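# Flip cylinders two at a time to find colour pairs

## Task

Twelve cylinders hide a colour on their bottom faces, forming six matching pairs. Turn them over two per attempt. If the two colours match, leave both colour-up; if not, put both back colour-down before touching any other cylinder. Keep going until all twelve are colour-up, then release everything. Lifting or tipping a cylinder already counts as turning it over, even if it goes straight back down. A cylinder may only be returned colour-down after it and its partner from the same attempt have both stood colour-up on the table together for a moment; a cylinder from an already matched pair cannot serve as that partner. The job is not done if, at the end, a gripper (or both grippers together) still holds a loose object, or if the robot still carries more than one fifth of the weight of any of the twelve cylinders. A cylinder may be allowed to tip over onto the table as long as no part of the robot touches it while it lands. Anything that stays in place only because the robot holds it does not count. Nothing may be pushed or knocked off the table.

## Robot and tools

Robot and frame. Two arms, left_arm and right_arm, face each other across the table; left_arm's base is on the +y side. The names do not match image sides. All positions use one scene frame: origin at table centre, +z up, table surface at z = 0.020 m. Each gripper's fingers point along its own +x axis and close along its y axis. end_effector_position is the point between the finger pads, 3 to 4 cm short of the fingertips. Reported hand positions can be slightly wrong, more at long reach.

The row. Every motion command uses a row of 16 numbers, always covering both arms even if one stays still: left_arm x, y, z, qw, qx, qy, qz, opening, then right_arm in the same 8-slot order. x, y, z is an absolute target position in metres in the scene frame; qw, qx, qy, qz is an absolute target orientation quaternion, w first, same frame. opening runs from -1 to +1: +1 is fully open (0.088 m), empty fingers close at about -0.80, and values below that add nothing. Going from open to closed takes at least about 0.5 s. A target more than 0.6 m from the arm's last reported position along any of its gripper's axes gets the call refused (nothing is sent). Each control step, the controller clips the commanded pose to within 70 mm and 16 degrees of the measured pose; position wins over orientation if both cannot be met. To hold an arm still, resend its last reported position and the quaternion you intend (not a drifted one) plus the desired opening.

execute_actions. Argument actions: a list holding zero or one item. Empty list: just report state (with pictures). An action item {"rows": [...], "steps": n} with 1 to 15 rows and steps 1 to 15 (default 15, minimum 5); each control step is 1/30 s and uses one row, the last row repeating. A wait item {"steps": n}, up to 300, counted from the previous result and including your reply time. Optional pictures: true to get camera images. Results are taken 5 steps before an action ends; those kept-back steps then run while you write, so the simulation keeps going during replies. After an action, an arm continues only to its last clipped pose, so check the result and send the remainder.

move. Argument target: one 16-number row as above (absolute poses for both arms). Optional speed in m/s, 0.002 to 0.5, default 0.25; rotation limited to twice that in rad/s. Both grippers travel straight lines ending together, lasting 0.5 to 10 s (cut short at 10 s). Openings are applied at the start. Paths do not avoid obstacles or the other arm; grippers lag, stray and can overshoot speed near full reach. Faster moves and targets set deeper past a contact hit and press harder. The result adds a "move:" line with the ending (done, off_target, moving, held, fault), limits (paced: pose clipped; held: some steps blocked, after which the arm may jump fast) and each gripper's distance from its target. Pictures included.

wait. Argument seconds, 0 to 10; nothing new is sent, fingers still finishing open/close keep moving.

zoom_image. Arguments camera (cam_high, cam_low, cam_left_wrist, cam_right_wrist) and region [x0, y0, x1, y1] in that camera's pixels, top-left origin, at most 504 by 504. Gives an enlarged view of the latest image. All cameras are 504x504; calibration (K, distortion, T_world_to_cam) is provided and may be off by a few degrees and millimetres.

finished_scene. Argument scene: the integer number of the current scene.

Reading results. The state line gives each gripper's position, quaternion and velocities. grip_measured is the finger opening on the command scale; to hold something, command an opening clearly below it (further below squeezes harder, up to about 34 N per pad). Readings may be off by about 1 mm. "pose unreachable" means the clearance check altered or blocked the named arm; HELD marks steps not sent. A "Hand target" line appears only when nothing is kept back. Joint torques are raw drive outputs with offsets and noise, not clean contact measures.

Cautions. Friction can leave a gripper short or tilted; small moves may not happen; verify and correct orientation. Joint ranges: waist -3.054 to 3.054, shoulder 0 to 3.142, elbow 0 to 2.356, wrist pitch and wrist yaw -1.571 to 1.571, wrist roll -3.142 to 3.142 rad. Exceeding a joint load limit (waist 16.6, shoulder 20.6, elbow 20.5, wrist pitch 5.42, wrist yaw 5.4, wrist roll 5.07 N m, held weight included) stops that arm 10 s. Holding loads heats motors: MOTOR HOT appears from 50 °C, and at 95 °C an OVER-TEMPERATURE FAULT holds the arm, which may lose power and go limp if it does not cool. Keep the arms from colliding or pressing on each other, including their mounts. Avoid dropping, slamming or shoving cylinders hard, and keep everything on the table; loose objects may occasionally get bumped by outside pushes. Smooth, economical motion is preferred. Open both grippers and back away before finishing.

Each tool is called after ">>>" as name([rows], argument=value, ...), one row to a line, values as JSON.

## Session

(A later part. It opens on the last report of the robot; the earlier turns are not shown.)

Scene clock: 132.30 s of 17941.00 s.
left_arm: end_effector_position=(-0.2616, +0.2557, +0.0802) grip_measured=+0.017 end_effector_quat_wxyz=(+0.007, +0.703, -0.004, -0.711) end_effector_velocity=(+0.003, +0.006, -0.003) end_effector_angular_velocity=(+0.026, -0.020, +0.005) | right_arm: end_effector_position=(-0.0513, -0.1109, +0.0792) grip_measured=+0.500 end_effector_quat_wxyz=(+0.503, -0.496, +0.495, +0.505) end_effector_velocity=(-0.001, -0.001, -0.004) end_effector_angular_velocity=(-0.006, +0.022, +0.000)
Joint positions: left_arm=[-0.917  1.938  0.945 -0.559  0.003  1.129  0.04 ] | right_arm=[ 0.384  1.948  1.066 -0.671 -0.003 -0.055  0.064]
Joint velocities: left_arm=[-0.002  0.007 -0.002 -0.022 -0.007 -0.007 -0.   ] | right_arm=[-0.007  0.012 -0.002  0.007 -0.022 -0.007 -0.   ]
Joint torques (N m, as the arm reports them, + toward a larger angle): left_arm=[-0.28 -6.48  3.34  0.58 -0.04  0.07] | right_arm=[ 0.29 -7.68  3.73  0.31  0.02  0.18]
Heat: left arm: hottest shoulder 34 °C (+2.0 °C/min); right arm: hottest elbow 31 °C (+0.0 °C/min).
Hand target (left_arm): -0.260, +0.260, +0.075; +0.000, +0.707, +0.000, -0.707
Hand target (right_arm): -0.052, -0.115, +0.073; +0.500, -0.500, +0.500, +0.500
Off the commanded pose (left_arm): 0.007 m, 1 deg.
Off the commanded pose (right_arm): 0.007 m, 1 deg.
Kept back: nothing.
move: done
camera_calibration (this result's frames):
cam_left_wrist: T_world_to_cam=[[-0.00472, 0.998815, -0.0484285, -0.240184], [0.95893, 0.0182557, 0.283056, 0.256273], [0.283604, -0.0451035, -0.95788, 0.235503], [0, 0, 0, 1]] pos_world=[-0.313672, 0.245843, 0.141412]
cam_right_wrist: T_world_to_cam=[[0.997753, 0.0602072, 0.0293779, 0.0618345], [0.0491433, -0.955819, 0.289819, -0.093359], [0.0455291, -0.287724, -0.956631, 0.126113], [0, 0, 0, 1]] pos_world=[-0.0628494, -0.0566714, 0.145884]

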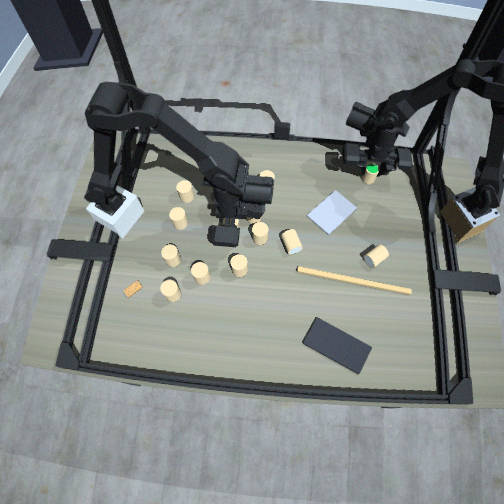

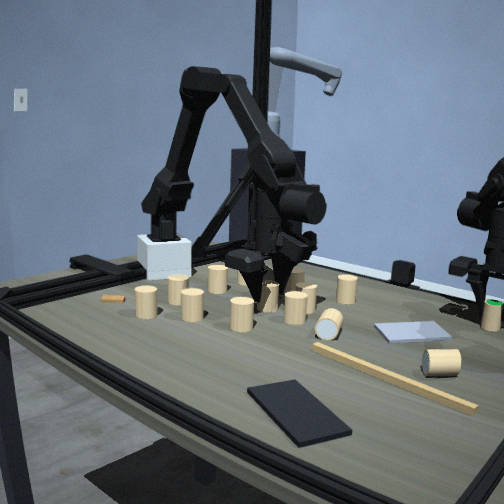

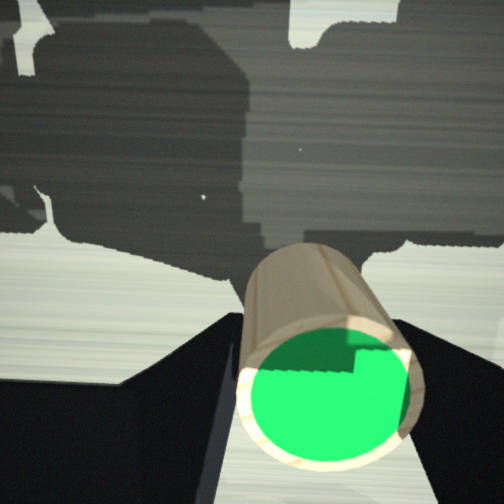

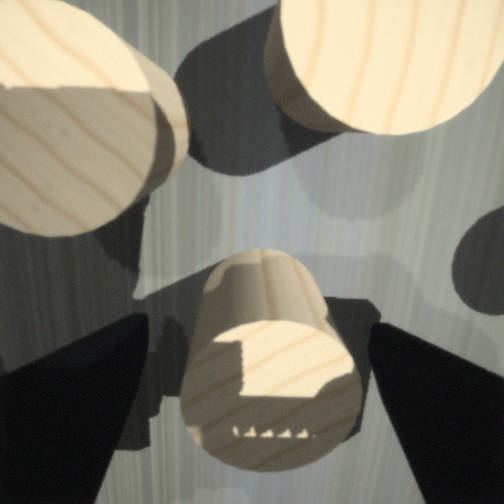

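>>> execute_actions([
  {"rows":[[-0.26,0.26,0.075,0,0.707,0,-0.707,0.6,-0.052,-0.114,0.072,0.5,-0.5,0.5,0.5,-0.4]],"steps":15},
])

>>> move(target=[-0.26,0.26,0.15,0,0.707,0,-0.707,0.6,-0.052,-0.114,0.16,0.5,-0.5,0.5,0.5,-0.4])

>>> move(target=[-0.062,0.09,0.264,0.5,0.5,-0.5,-0.5,0.6,-0.06,-0.04,0.26,0.707,0,0,0.707,-0.4], speed=0.4)

>>> move(target=[-0.062,0.016,0.264,0.5,0.5,-0.5,-0.5,0.6,-0.06,-0.04,0.26,0.707,0,0,0.707,-0.4], speed=0.15)

>>> execute_actions([
  {"rows":[[-0.062,0.016,0.264,0.5,0.5,-0.5,-0.5,-0.4,-0.06,-0.04,0.26,0.707,0,0,0.707,-0.4]],"steps":15},
])

>>> execute_actions([
  {"rows":[[-0.062,0.016,0.264,0.5,0.5,-0.5,-0.5,-0.4,-0.06,-0.04,0.26,0.707,0,0,0.707,0.6]],"steps":15},
])

>>> move(target=[-0.062,0.06,0.264,0.5,0.5,-0.5,-0.5,-0.4,-0.06,-0.11,0.26,0.707,0,0,0.707,0.6])

>>> move(target=[-0.15,0.3,0.12,0,0.707,0,-0.707,-0.4,-0.06,-0.11,0.26,0.707,0,0,0.707,0.6], speed=0.4)

>>> move(target=[-0.15,0.3,0.075,0,0.707,0,-0.707,-0.4,-0.06,-0.11,0.26,0.707,0,0,0.707,0.6], speed=0.13)

>>> execute_actions([
  {"rows":[[-0.15,0.3,0.075,0,0.707,0,-0.707,0.6,-0.06,-0.11,0.26,0.707,0,0,0.707,0.6]],"steps":15},
])

Scene clock: 133.20 s of 17941.00 s.
left_arm: end_effector_position=(-0.2616, +0.2555, +0.0799) grip_measured=+0.543 end_effector_quat_wxyz=(+0.007, +0.703, -0.004, -0.711) end_effector_velocity=(+0.006, +0.004, -0.001) end_effector_angular_velocity=(+0.015, -0.031, +0.010) | right_arm: end_effector_position=(-0.0511, -0.1104, +0.0778) grip_measured=+0.023 end_effector_quat_wxyz=(+0.504, -0.496, +0.495, +0.505) end_effector_velocity=(+0.000, -0.000, +0.001) end_effector_angular_velocity=(-0.003, -0.007, +0.010)
Joint positions: left_arm=[-0.917  1.94   0.945 -0.558  0.003  1.129  0.066] | right_arm=[ 0.384  1.953  1.066 -0.666 -0.001 -0.055  0.04 ]
Joint velocities: left_arm=[ 0.002  0.002 -0.002 -0.022 -0.022 -0.007  0.02 ] | right_arm=[ 0.002 -0.002  0.002 -0.007  0.007 -0.007  0.   ]
Joint torques (N m, as the arm reports them, + toward a larger angle): left_arm=[-0.35 -6.47  3.24  0.53 -0.08  0.09] | right_arm=[ 0.26 -7.54  3.9   0.28 -0.04  0.15]
Heat: left arm: hottest shoulder 33 °C (+1.0 °C/min); right arm: hottest elbow 31 °C (+0.0 °C/min).
Steps of this call (steps 1 to 17: nothing new was sent; steps 18 to 27: the first 10 steps of this action). Readings (end_effector_position):
18: left_arm (-0.2616, +0.2556, +0.0799) | right_arm (-0.0512, -0.1107, +0.0787)
19: left_arm (-0.2616, +0.2556, +0.0799) | right_arm (-0.0512, -0.1105, +0.0786)
21: left_arm (-0.2616, +0.2556, +0.0799) | right_arm (-0.0511, -0.1105, +0.0780)
25: left_arm (-0.2616, +0.2555, +0.0799) | right_arm (-0.0511, -0.1104, +0.0778)
27: the state above

Scene clock: 134.53 s of 17941.00 s.
left_arm: end_effector_position=(-0.2581, +0.2634, +0.1446) grip_measured=+0.600 end_effector_quat_wxyz=(-0.005, +0.709, +0.008, -0.705) end_effector_velocity=(+0.002, +0.003, +0.004) end_effector_angular_velocity=(+0.003, -0.010, +0.005) | right_arm: end_effector_position=(-0.0514, -0.1157, +0.1542) grip_measured=+0.022 end_effector_quat_wxyz=(+0.495, -0.504, +0.504, +0.497) end_effector_velocity=(-0.000, -0.001, +0.004) end_effector_angular_velocity=(-0.007, +0.008, +0.019)
Joint positions: left_arm=[-0.917  1.787  1.052 -0.855  0.003  1.129  0.068] | right_arm=[ 0.384  1.818  1.228 -0.996 -0.001 -0.055  0.04 ]
Joint velocities: left_arm=[-0.002 -0.012  0.002 -0.022 -0.007 -0.007 -0.   ] | right_arm=[-0.002 -0.002  0.012 -0.022 -0.007 -0.022 -0.   ]
Joint torques (N m, as the arm reports them, + toward a larger angle): left_arm=[-0.19 -9.31  5.57  0.08 -0.05  0.06] | right_arm=[  0.24 -10.24   6.87  -0.11  -0.04   0.16]
Heat: left arm: hottest shoulder 34 °C (+2.0 °C/min); right arm: hottest elbow 31 °C (+0.0 °C/min).
Hand target (left_arm): -0.260, +0.260, +0.150; -0.000, +0.707, +0.000, -0.707
Hand target (right_arm): -0.052, -0.113, +0.160; +0.500, -0.500, +0.500, +0.500
Off your previous action's commanded pose (left_arm): 0.007 m, 1 deg at its last step (step 5 of this call).
Off your previous action's commanded pose (right_arm): 0.007 m, 1 deg at its last step (step 5 of this call).
Off the commanded pose (left_arm): 0.007 m, 1 deg.
Off the commanded pose (right_arm): 0.006 m, 1 deg.
Kept back: nothing.
move: done
camera_calibration (this result's frames):
cam_left_wrist: T_world_to_cam=[[-0.00344816, 0.999879, -0.0151547, -0.249473], [0.954279, 0.00781992, 0.298815, 0.233816], [0.298898, -0.0134315, -0.954191, 0.291542], [0, 0, 0, 1]] pos_world=[-0.311127, 0.251531, 0.204538]
cam_right_wrist: T_world_to_cam=[[0.99776, 0.0611443, 0.0271479, 0.0605173], [0.049207, -0.945665, 0.321398, -0.123365], [0.0453245, -0.319342, -0.946555, 0.191248], [0, 0, 0, 1]] pos_world=[-0.0629796, -0.0592885, 0.219033]

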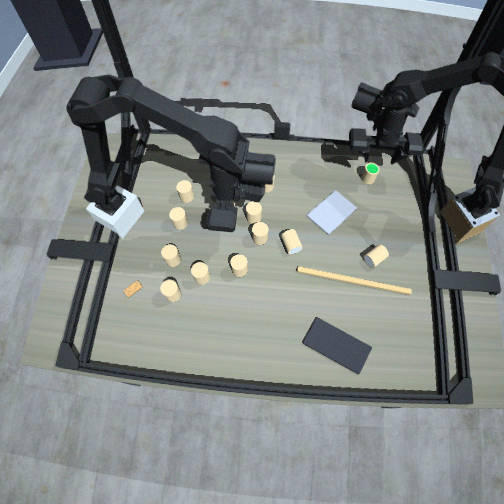

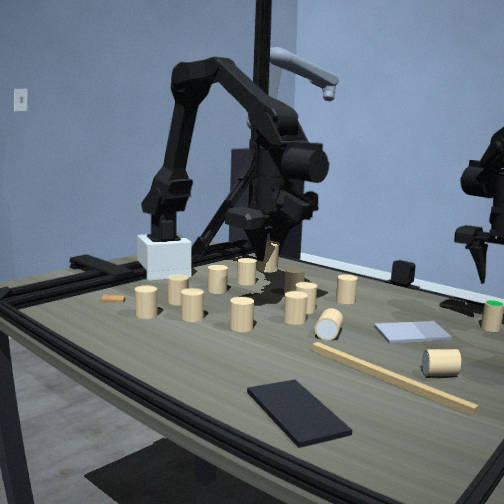

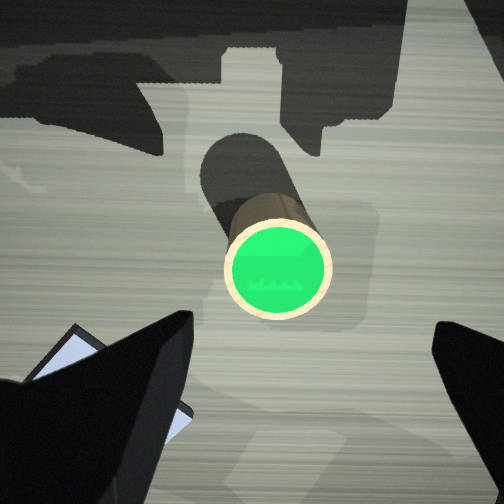

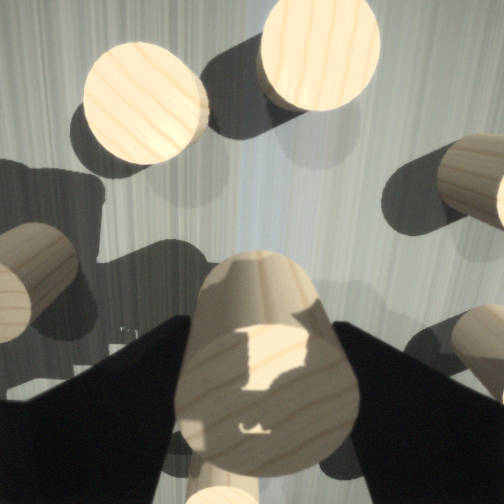

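Scene clock: 137.17 s of 17941.00 s.
left_arm: end_effector_position=(-0.0622, +0.0934, +0.2671) grip_measured=+0.600 end_effector_quat_wxyz=(+0.495, +0.501, -0.506, -0.498) end_effector_velocity=(-0.002, -0.001, -0.001) end_effector_angular_velocity=(-0.002, +0.021, -0.010) | right_arm: end_effector_position=(-0.0593, -0.0382, +0.2643) grip_measured=+0.022 end_effector_quat_wxyz=(+0.711, -0.001, -0.008, +0.703) end_effector_velocity=(+0.000, +0.000, -0.001) end_effector_angular_velocity=(+0.007, -0.022, -0.005)
Joint positions: left_arm=[-0.233  1.843  0.603  1.244  0.255  1.584  0.068] | right_arm=[ 0.408  1.609  0.421  1.198 -0.018 -0.011  0.04 ]
Joint velocities: left_arm=[-0.002  0.007  0.002  0.007  0.007 -0.022 -0.   ] | right_arm=[ 0.002  0.012 -0.002  0.022  0.007 -0.022 -0.   ]
Joint torques (N m, as the arm reports them, + toward a larger angle): left_arm=[ 0.25 -6.2   5.64  1.83  0.19 -0.1 ] | right_arm=[ 0.27 -5.58  4.06  1.64  0.03  0.19]
Heat: left arm: hottest shoulder 33 °C (+1.0 °C/min); right arm: hottest shoulder 31 °C (+1.0 °C/min).
Hand target (left_arm): -0.061, +0.091, +0.266; +0.496, +0.500, -0.506, -0.499
Hand target (right_arm): -0.060, -0.039, +0.259; +0.711, -0.002, -0.002, +0.703
Off the commanded pose (left_arm): 0.005 m, 1 deg.
Off the commanded pose (right_arm): 0.005 m, 1 deg.
Kept back: nothing.
move: done
camera_calibration (this result's frames):
cam_left_wrist: T_world_to_cam=[[0.0144139, -0.036176, -0.999241, 0.283687], [0.958306, 0.285722, 0.00347934, 0.0647507], [0.285379, -0.95763, 0.038786, 0.169752], [0, 0, 0, 1]] pos_world=[-0.114584, 0.154322, 0.276662]
cam_right_wrist: T_world_to_cam=[[0.996731, -0.0409408, 0.0696555, 0.0454784], [0.0543755, -0.297755, -0.953092, 0.276833], [0.0597607, 0.953764, -0.294556, 0.197716], [0, 0, 0, 1]] pos_world=[-0.0721984, -0.104284, 0.318918]

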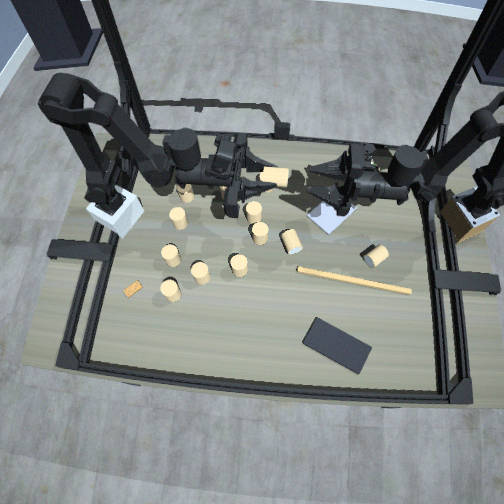

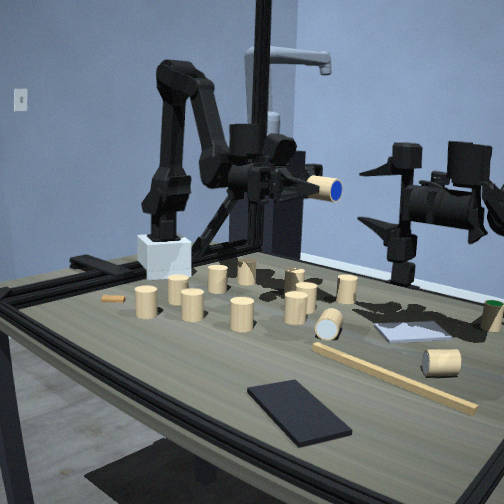

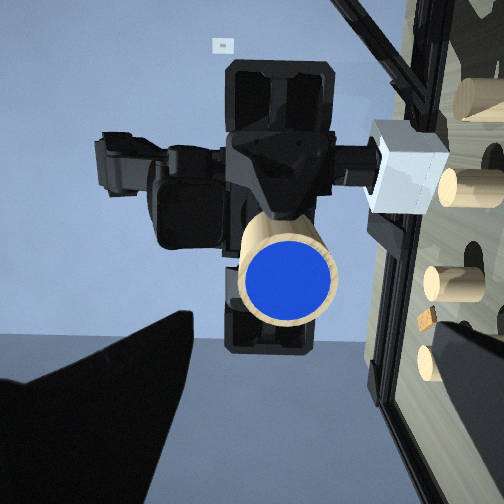

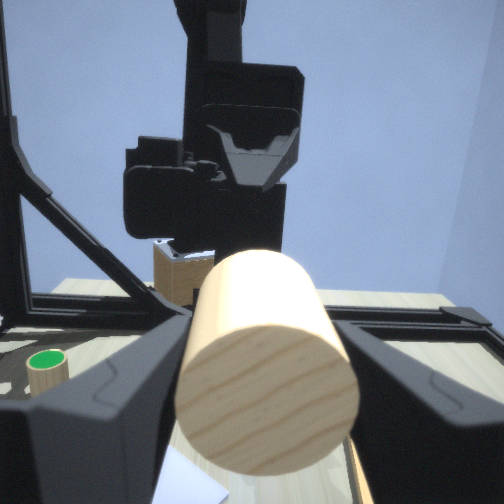

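Scene clock: 138.23 s of 17941.00 s.
left_arm: end_effector_position=(-0.0616, +0.0194, +0.2681) grip_measured=+0.600 end_effector_quat_wxyz=(+0.501, +0.499, -0.503, -0.497) end_effector_velocity=(+0.000, -0.003, -0.004) end_effector_angular_velocity=(+0.017, +0.011, +0.005) | right_arm: end_effector_position=(-0.0606, -0.0386, +0.2635) grip_measured=+0.022 end_effector_quat_wxyz=(+0.707, +0.001, -0.005, +0.707) end_effector_velocity=(+0.002, +0.000, +0.002) end_effector_angular_velocity=(+0.002, -0.007, -0.000)
Joint positions: left_arm=[-0.284  2.035  0.917  1.126  0.195  1.574  0.068] | right_arm=[ 0.407  1.609  0.419  1.198 -0.03  -0.005  0.04 ]
Joint velocities: left_arm=[-0.002  0.007  0.012 -0.022 -0.007 -0.007 -0.   ] | right_arm=[-0.007 -0.007  0.002 -0.007 -0.007 -0.007  0.   ]
Joint torques (N m, as the arm reports them, + toward a larger angle): left_arm=[-0.17 -8.24  5.94  1.58 -0.11 -0.11] | right_arm=[-0.32 -6.25  4.06  1.56 -0.13  0.19]
Heat: left arm: hottest shoulder 33 °C (+1.0 °C/min); right arm: hottest shoulder 31 °C (+1.0 °C/min).
Hand target (left_arm): -0.062, +0.016, +0.264; +0.500, +0.500, -0.500, -0.500
Hand target (right_arm): -0.060, -0.040, +0.260; +0.707, -0.000, +0.000, +0.707
Off the commanded pose (left_arm): 0.005 m, 1 deg.
Off the commanded pose (right_arm): 0.004 m, 1 deg.
Kept back: nothing.
move: done
camera_calibration (this result's frames):
cam_left_wrist: T_world_to_cam=[[0.00483419, -0.0409541, -0.999149, 0.281557], [0.955872, 0.29369, -0.00741325, 0.0879973], [0.293744, -0.955023, 0.0405666, 0.0986507], [0, 0, 0, 1]] pos_world=[-0.114453, 0.0799007, 0.277968]
cam_right_wrist: T_world_to_cam=[[0.997504, -0.030489, 0.063688, 0.0488147], [0.0516983, -0.298996, -0.952853, 0.2758], [0.048094, 0.953767, -0.296673, 0.197768], [0, 0, 0, 1]] pos_world=[-0.0724626, -0.104673, 0.31836]

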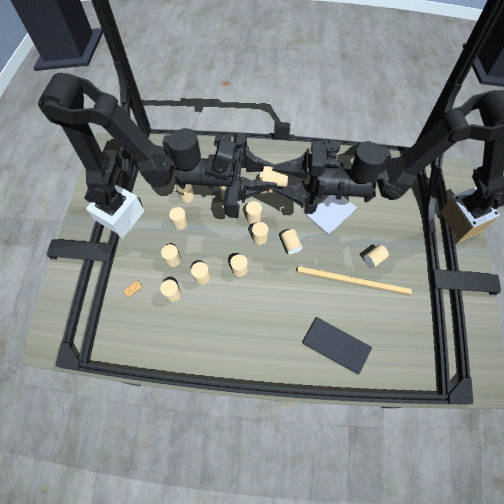

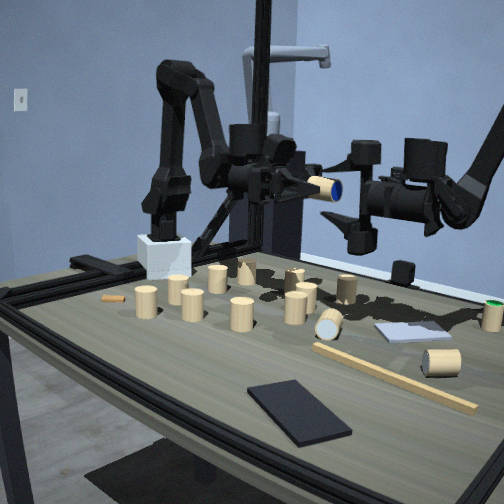

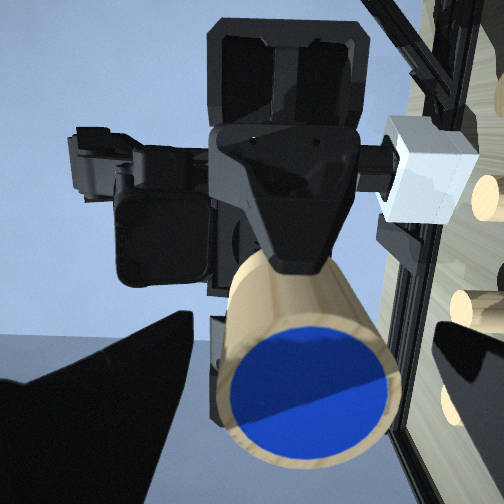

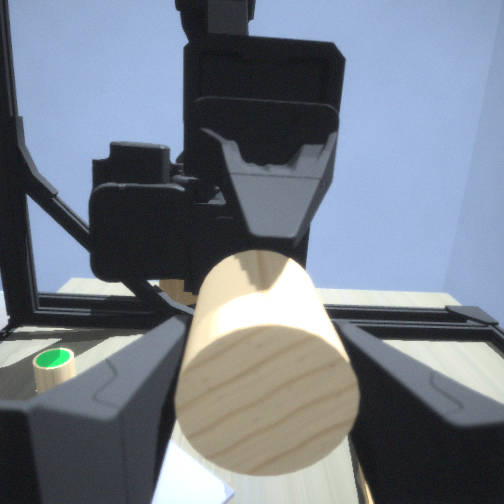

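Scene clock: 138.57 s of 17941.00 s.
left_arm: end_effector_position=(-0.0614, +0.0182, +0.2699) grip_measured=+0.020 end_effector_quat_wxyz=(+0.502, +0.498, -0.504, -0.496) end_effector_velocity=(+0.002, +0.000, -0.001) end_effector_angular_velocity=(+0.007, +0.024, +0.019) | right_arm: end_effector_position=(-0.0606, -0.0393, +0.2618) grip_measured=+0.022 end_effector_quat_wxyz=(+0.707, -0.000, -0.003, +0.707) end_effector_velocity=(+0.002, -0.002, -0.005) end_effector_angular_velocity=(-0.022, +0.008, -0.010)
Joint positions: left_arm=[-0.284  2.036  0.923  1.125  0.195  1.573  0.04 ] | right_arm=[ 0.407  1.61   0.416  1.198 -0.03  -0.005  0.04 ]
Joint velocities: left_arm=[-0.002 -0.002 -0.002 -0.007 -0.022 -0.022  0.   ] | right_arm=[-0.002 -0.007 -0.007 -0.022  0.007  0.007  0.   ]
Joint torques (N m, as the arm reports them, + toward a larger angle): left_arm=[-0.2  -8.23  5.49  1.47 -0.12 -0.18] | right_arm=[-0.27 -6.34  4.59  1.54 -0.12  0.17]
Heat: left arm: hottest shoulder 33 °C (+1.0 °C/min); right arm: hottest shoulder 31 °C (+1.0 °C/min).
Steps of this call (steps 1 to 10: the first 10 steps of this action). Readings (end_effector_position):
1: left_arm (-0.0616, +0.0192, +0.2682) | right_arm (-0.0606, -0.0386, +0.2635)
2: left_arm (-0.0616, +0.0191, +0.2683) | right_arm (-0.0606, -0.0386, +0.2635)
4: left_arm (-0.0616, +0.0190, +0.2689) | right_arm (-0.0606, -0.0386, +0.2630)
8: left_arm (-0.0614, +0.0182, +0.2699) | right_arm (-0.0606, -0.0393, +0.2618)
10: the state above

Scene clock: 139.07 s of 17941.00 s.
left_arm: end_effector_position=(-0.0614, +0.0180, +0.2677) grip_measured=+0.020 end_effector_quat_wxyz=(+0.501, +0.499, -0.502, -0.497) end_effector_velocity=(-0.002, +0.000, -0.001) end_effector_angular_velocity=(+0.007, -0.006, -0.010) | right_arm: end_effector_position=(-0.0606, -0.0393, +0.2622) grip_measured=+0.545 end_effector_quat_wxyz=(+0.707, +0.000, -0.004, +0.707) end_effector_velocity=(-0.000, +0.000, +0.000) end_effector_angular_velocity=(-0.002, +0.007, +0.015)
Joint positions: left_arm=[-0.284  2.039  0.923  1.122  0.195  1.573  0.04 ] | right_arm=[ 0.407  1.61   0.416  1.199 -0.03  -0.005  0.066]
Joint velocities: left_arm=[-0.002 -0.002 -0.002 -0.007  0.007  0.007 -0.   ] | right_arm=[-0.007 -0.002  0.002 -0.007 -0.022  0.007  0.017]
Joint torques (N m, as the arm reports them, + toward a larger angle): left_arm=[-0.11 -8.5   5.55  1.68 -0.13 -0.11] | right_arm=[-0.29 -6.33  4.58  1.48 -0.12  0.17]
Heat: left arm: hottest shoulder 33 °C (+1.0 °C/min); right arm: hottest shoulder 31 °C (+1.0 °C/min).
Off your previous action's commanded pose (left_arm): 0.006 m, 1 deg at its last step (step 5 of this call).
Off your previous action's commanded pose (right_arm): 0.002 m, 0 deg at its last step (step 5 of this call).
Steps of this call (steps 1 to 5: the last 5 steps of your previous action; steps 6 to 15: the first 10 steps of this action). Readings (end_effector_position):
6: left_arm (-0.0614, +0.0182, +0.2699) | right_arm (-0.0606, -0.0393, +0.2618)
7: left_arm (-0.0614, +0.0182, +0.2699) | right_arm (-0.0606, -0.0393, +0.2618)
9: left_arm (-0.0614, +0.0182, +0.2697) | right_arm (-0.0606, -0.0393, +0.2619)
13: left_arm (-0.0614, +0.0180, +0.2677) | right_arm (-0.0607, -0.0393, +0.2622)
15: the state above

Scene clock: 140.43 s of 17941.00 s.
left_arm: end_effector_position=(-0.0624, +0.0570, +0.2608) grip_measured=+0.019 end_effector_quat_wxyz=(+0.498, +0.502, -0.499, -0.501) end_effector_velocity=(+0.002, +0.002, -0.001) end_effector_angular_velocity=(+0.007, +0.009, +0.010) | right_arm: end_effector_position=(-0.0603, -0.1073, +0.2626) grip_measured=+0.600 end_effector_quat_wxyz=(+0.707, +0.001, -0.004, +0.707) end_effector_velocity=(-0.003, -0.002, -0.009) end_effector_angular_velocity=(-0.041, -0.020, +0.019)
Joint positions: left_arm=[-0.264  1.953  0.749  1.197  0.215  1.573  0.04 ] | right_arm=[ 0.393  1.302  0.17   1.14  -0.043 -0.005  0.068]
Joint velocities: left_arm=[ 0.002 -0.007 -0.007 -0.007 -0.007 -0.007 -0.   ] | right_arm=[-0.002 -0.017 -0.007 -0.051 -0.022 -0.022  0.   ]
Joint torques (N m, as the arm reports them, + toward a larger angle): left_arm=[  0.11 -10.58   3.57   1.9    0.16  -0.14] | right_arm=[-0.28 -5.13  4.06  1.19 -0.13  0.18]
Heat: left arm: hottest shoulder 34 °C (+2.0 °C/min); right arm: hottest shoulder 31 °C (+1.0 °C/min).
Hand target (left_arm): -0.062, +0.060, +0.264; +0.500, +0.500, -0.500, -0.500
Hand target (right_arm): -0.060, -0.110, +0.260; +0.707, +0.000, +0.000, +0.707
Off your previous action's commanded pose (left_arm): 0.004 m, 0 deg at its last step (step 5 of this call).
Off your previous action's commanded pose (right_arm): 0.002 m, 0 deg at its last step (step 5 of this call).
Off the commanded pose (left_arm): 0.004 m, 0 deg.
Off the commanded pose (right_arm): 0.004 m, 0 deg.
Kept back: nothing.
move: done
camera_calibration (this result's frames):
cam_left_wrist: T_world_to_cam=[[0.00151311, -0.0267687, -0.999641, 0.2749], [0.955849, 0.293787, -0.00642031, 0.0773639], [0.293854, -0.955496, 0.0260314, 0.138901], [0, 0, 0, 1]] pos_world=[-0.115181, 0.11735, 0.271682]
cam_right_wrist: T_world_to_cam=[[0.997525, -0.0303894, 0.0634002, 0.046557], [0.0513797, -0.300452, -0.952412, 0.254051], [0.0479919, 0.953313, -0.298147, 0.26339], [0, 0, 0, 1]] pos_world=[-0.0721354, -0.173348, 0.317539]

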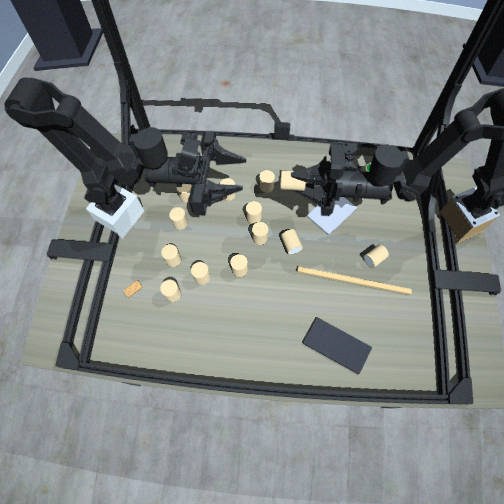

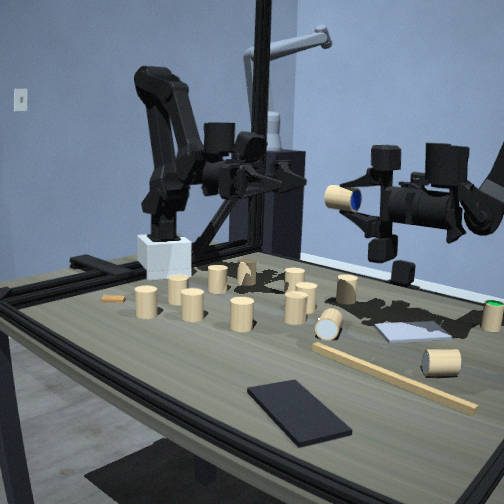

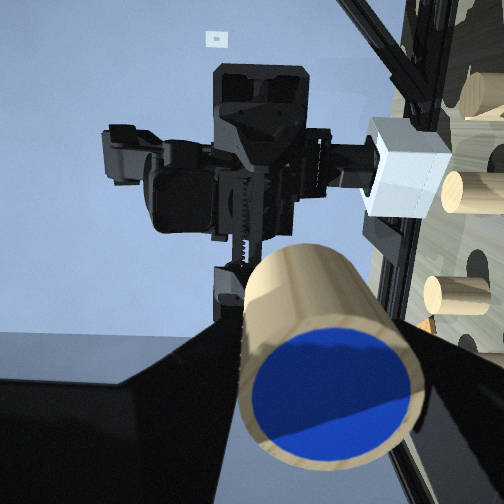

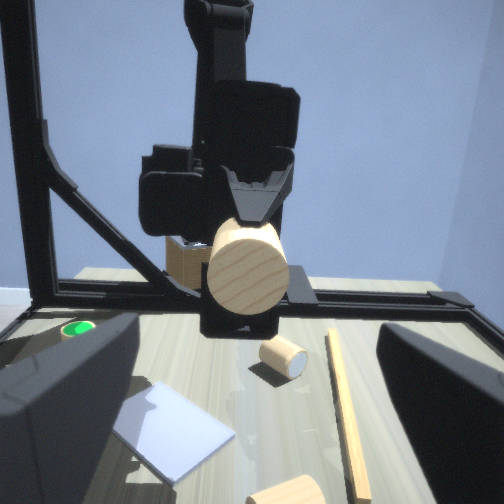

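Scene clock: 142.90 s of 17941.00 s.
left_arm: end_effector_position=(-0.1489, +0.3001, +0.1187) grip_measured=+0.017 end_effector_quat_wxyz=(+0.004, +0.705, +0.001, -0.709) end_effector_velocity=(+0.001, +0.001, -0.001) end_effector_angular_velocity=(+0.011, -0.023, +0.010) | right_arm: end_effector_position=(-0.0603, -0.1077, +0.2625) grip_measured=+0.600 end_effector_quat_wxyz=(+0.707, +0.001, -0.004, +0.707) end_effector_velocity=(-0.003, -0.000, -0.003) end_effector_angular_velocity=(-0.012, -0.007, +0.019)
Joint positions: left_arm=[-0.546  1.6    0.716 -0.682  0.005  1.496  0.04 ] | right_arm=[ 0.393  1.301  0.168  1.14  -0.043 -0.005  0.068]
Joint velocities: left_arm=[-0.012  0.007  0.002 -0.007 -0.022 -0.022 -0.   ] | right_arm=[-0.002  0.002 -0.002 -0.007 -0.022 -0.007  0.   ]
Joint torques (N m, as the arm reports them, + toward a larger angle): left_arm=[-0.05 -4.18  5.79  0.25  0.17 -0.11] | right_arm=[-0.26 -5.11  4.14  1.2  -0.11  0.18]
Heat: left arm: hottest shoulder 34 °C (+2.0 °C/min); right arm: hottest wrist pitch 32 °C (+2.0 °C/min).
Hand target (left_arm): -0.150, +0.298, +0.119; +0.003, +0.704, +0.003, -0.710
Hand target (right_arm): -0.060, -0.110, +0.260; +0.707, +0.000, -0.000, +0.707
Off the commanded pose (left_arm): 0.002 m, 1 deg.
Off the commanded pose (right_arm): 0.003 m, 0 deg.
Kept back: nothing.
move: done
camera_calibration (this result's frames):
cam_left_wrist: T_world_to_cam=[[-0.00791152, 0.999263, -0.0375557, -0.284012], [0.957258, 0.0184273, 0.288648, 0.13553], [0.289127, -0.0336668, -0.956699, 0.239648], [0, 0, 0, 1]] pos_world=[-0.201273, 0.289373, 0.179484]
cam_right_wrist: T_world_to_cam=[[0.99755, -0.0303868, 0.0630196, 0.0466702], [0.0510172, -0.300451, -0.952432, 0.253817], [0.0478757, 0.953313, -0.298165, 0.263727], [0, 0, 0, 1]] pos_world=[-0.072131, -0.173736, 0.317436]

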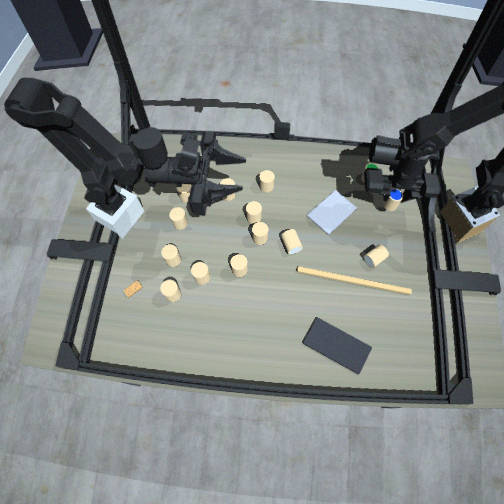

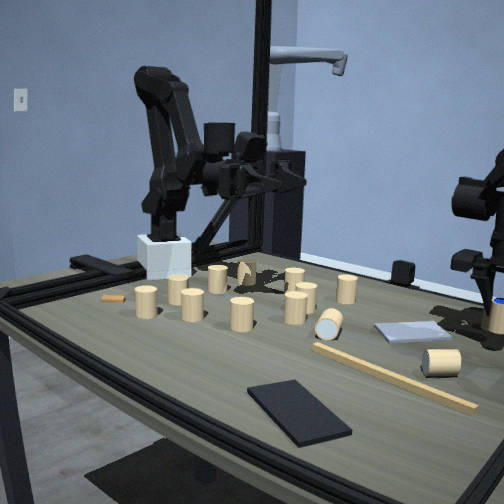

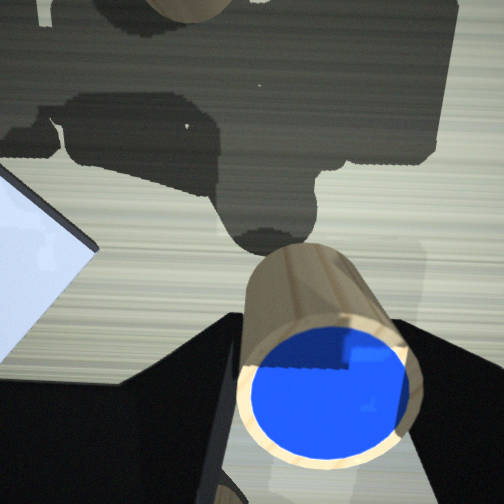

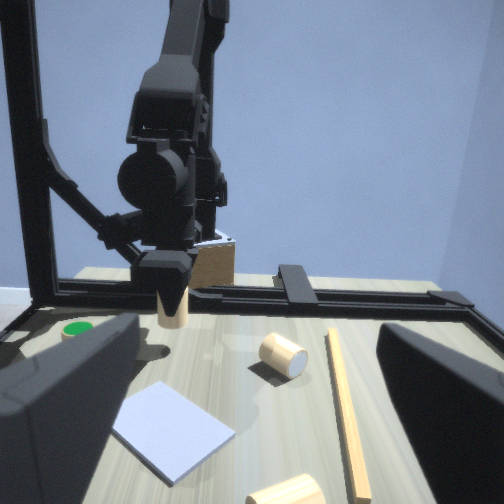

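Scene clock: 143.80 s of 17941.00 s.
left_arm: end_effector_position=(-0.1501, +0.2954, +0.0788) grip_measured=+0.017 end_effector_quat_wxyz=(+0.007, +0.705, -0.004, -0.709) end_effector_velocity=(-0.001, -0.003, -0.002) end_effector_angular_velocity=(-0.013, -0.006, +0.000) | right_arm: end_effector_position=(-0.0603, -0.1078, +0.2623) grip_measured=+0.600 end_effector_quat_wxyz=(+0.707, +0.000, -0.004, +0.707) end_effector_velocity=(+0.002, -0.001, +0.001) end_effector_angular_velocity=(+0.007, -0.008, -0.010)
Joint positions: left_arm=[-0.551  1.736  0.655 -0.474  0.003  1.496  0.04 ] | right_arm=[ 0.393  1.301  0.168  1.139 -0.043 -0.005  0.068]
Joint velocities: left_arm=[-0.007  0.007 -0.002  0.022 -0.007 -0.007 -0.   ] | right_arm=[-0.002 -0.002 -0.002  0.007  0.007 -0.007 -0.   ]
Joint torques (N m, as the arm reports them, + toward a larger angle): left_arm=[-0.07 -4.55  3.01  0.44 -0.1   0.03] | right_arm=[-0.25 -5.06  4.15  1.18 -0.11  0.16]
Heat: left arm: hottest shoulder 34 °C (+2.0 °C/min); right arm: hottest wrist pitch 32 °C (+2.0 °C/min).
Hand target (left_arm): -0.150, +0.300, +0.075; -0.000, +0.707, +0.000, -0.707
Hand target (right_arm): -0.060, -0.110, +0.260; +0.707, -0.000, +0.000, +0.707
Off the commanded pose (left_arm): 0.006 m, 1 deg.
Off the commanded pose (right_arm): 0.003 m, 0 deg.
Kept back: nothing.
move: done
camera_calibration (this result's frames):
cam_left_wrist: T_world_to_cam=[[-0.00294124, 0.998791, -0.0490708, -0.279102], [0.957133, 0.0170244, 0.289147, 0.148683], [0.289632, -0.0461168, -0.956026, 0.205377], [0, 0, 0, 1]] pos_world=[-0.202614, 0.285705, 0.139659]
cam_right_wrist: T_world_to_cam=[[0.997552, -0.0303387, 0.06301, 0.0466933], [0.0509859, -0.301177, -0.952204, 0.253439], [0.0478659, 0.953085, -0.298893, 0.263895], [0, 0, 0, 1]] pos_world=[-0.0721324, -0.173768, 0.31726]

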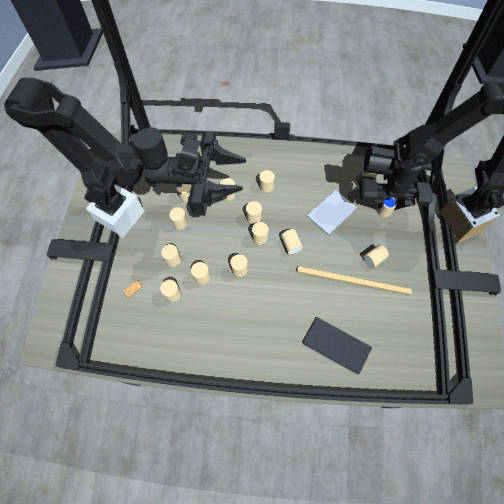

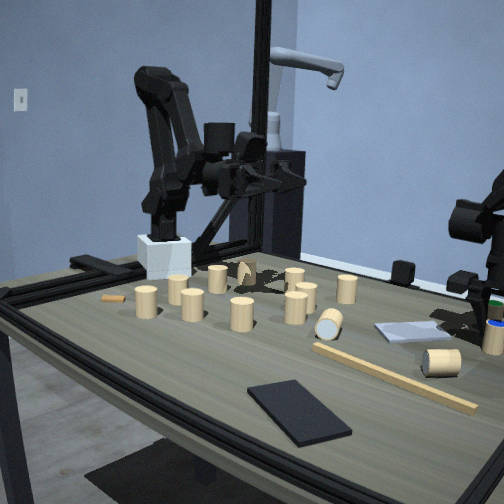

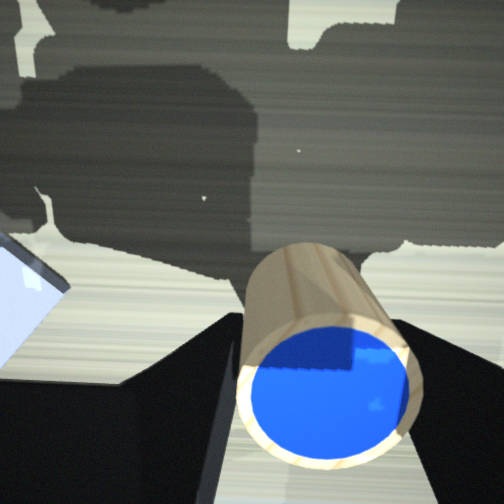

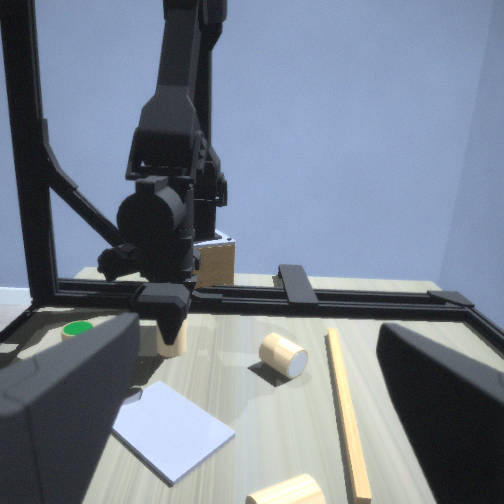

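Scene clock: 144.13 s of 17941.00 s.
left_arm: end_effector_position=(-0.1501, +0.2954, +0.0787) grip_measured=+0.543 end_effector_quat_wxyz=(+0.007, +0.706, -0.005, -0.709) end_effector_velocity=(-0.001, -0.002, +0.001) end_effector_angular_velocity=(-0.013, -0.006, +0.000) | right_arm: end_effector_position=(-0.0603, -0.1078, +0.2623) grip_measured=+0.600 end_effector_quat_wxyz=(+0.707, +0.000, -0.004, +0.707) end_effector_velocity=(-0.001, -0.001, -0.002) end_effector_angular_velocity=(-0.007, -0.007, +0.015)
Joint positions: left_arm=[-0.551  1.736  0.655 -0.473  0.003  1.496  0.066] | right_arm=[ 0.393  1.301  0.168  1.139 -0.043 -0.005  0.068]
Joint velocities: left_arm=[-0.007 -0.007 -0.002  0.007 -0.007 -0.007  0.021] | right_arm=[-0.007 -0.002 -0.002 -0.007 -0.022 -0.007 -0.   ]
Joint torques (N m, as the arm reports them, + toward a larger angle): left_arm=[-0.09 -4.72  3.2   0.56 -0.03  0.07] | right_arm=[-0.25 -5.06  4.19  1.21 -0.12  0.17]
Heat: left arm: hottest shoulder 34 °C (+2.0 °C/min); right arm: hottest wrist pitch 32 °C (+2.0 °C/min).
Steps of this call (steps 1 to 10: the first 10 steps of this action). Readings (end_effector_position):
1: left_arm (-0.1502, +0.2954, +0.0788) | right_arm (-0.0603, -0.1078, +0.2623)
2: left_arm (-0.1501, +0.2954, +0.0788) | right_arm (-0.0603, -0.1078, +0.2623)
4: left_arm (-0.1501, +0.2953, +0.0788) | right_arm (-0.0603, -0.1078, +0.2623)
8: left_arm (-0.1501, +0.2954, +0.0787) | right_arm (-0.0603, -0.1078, +0.2623)
10: the state above


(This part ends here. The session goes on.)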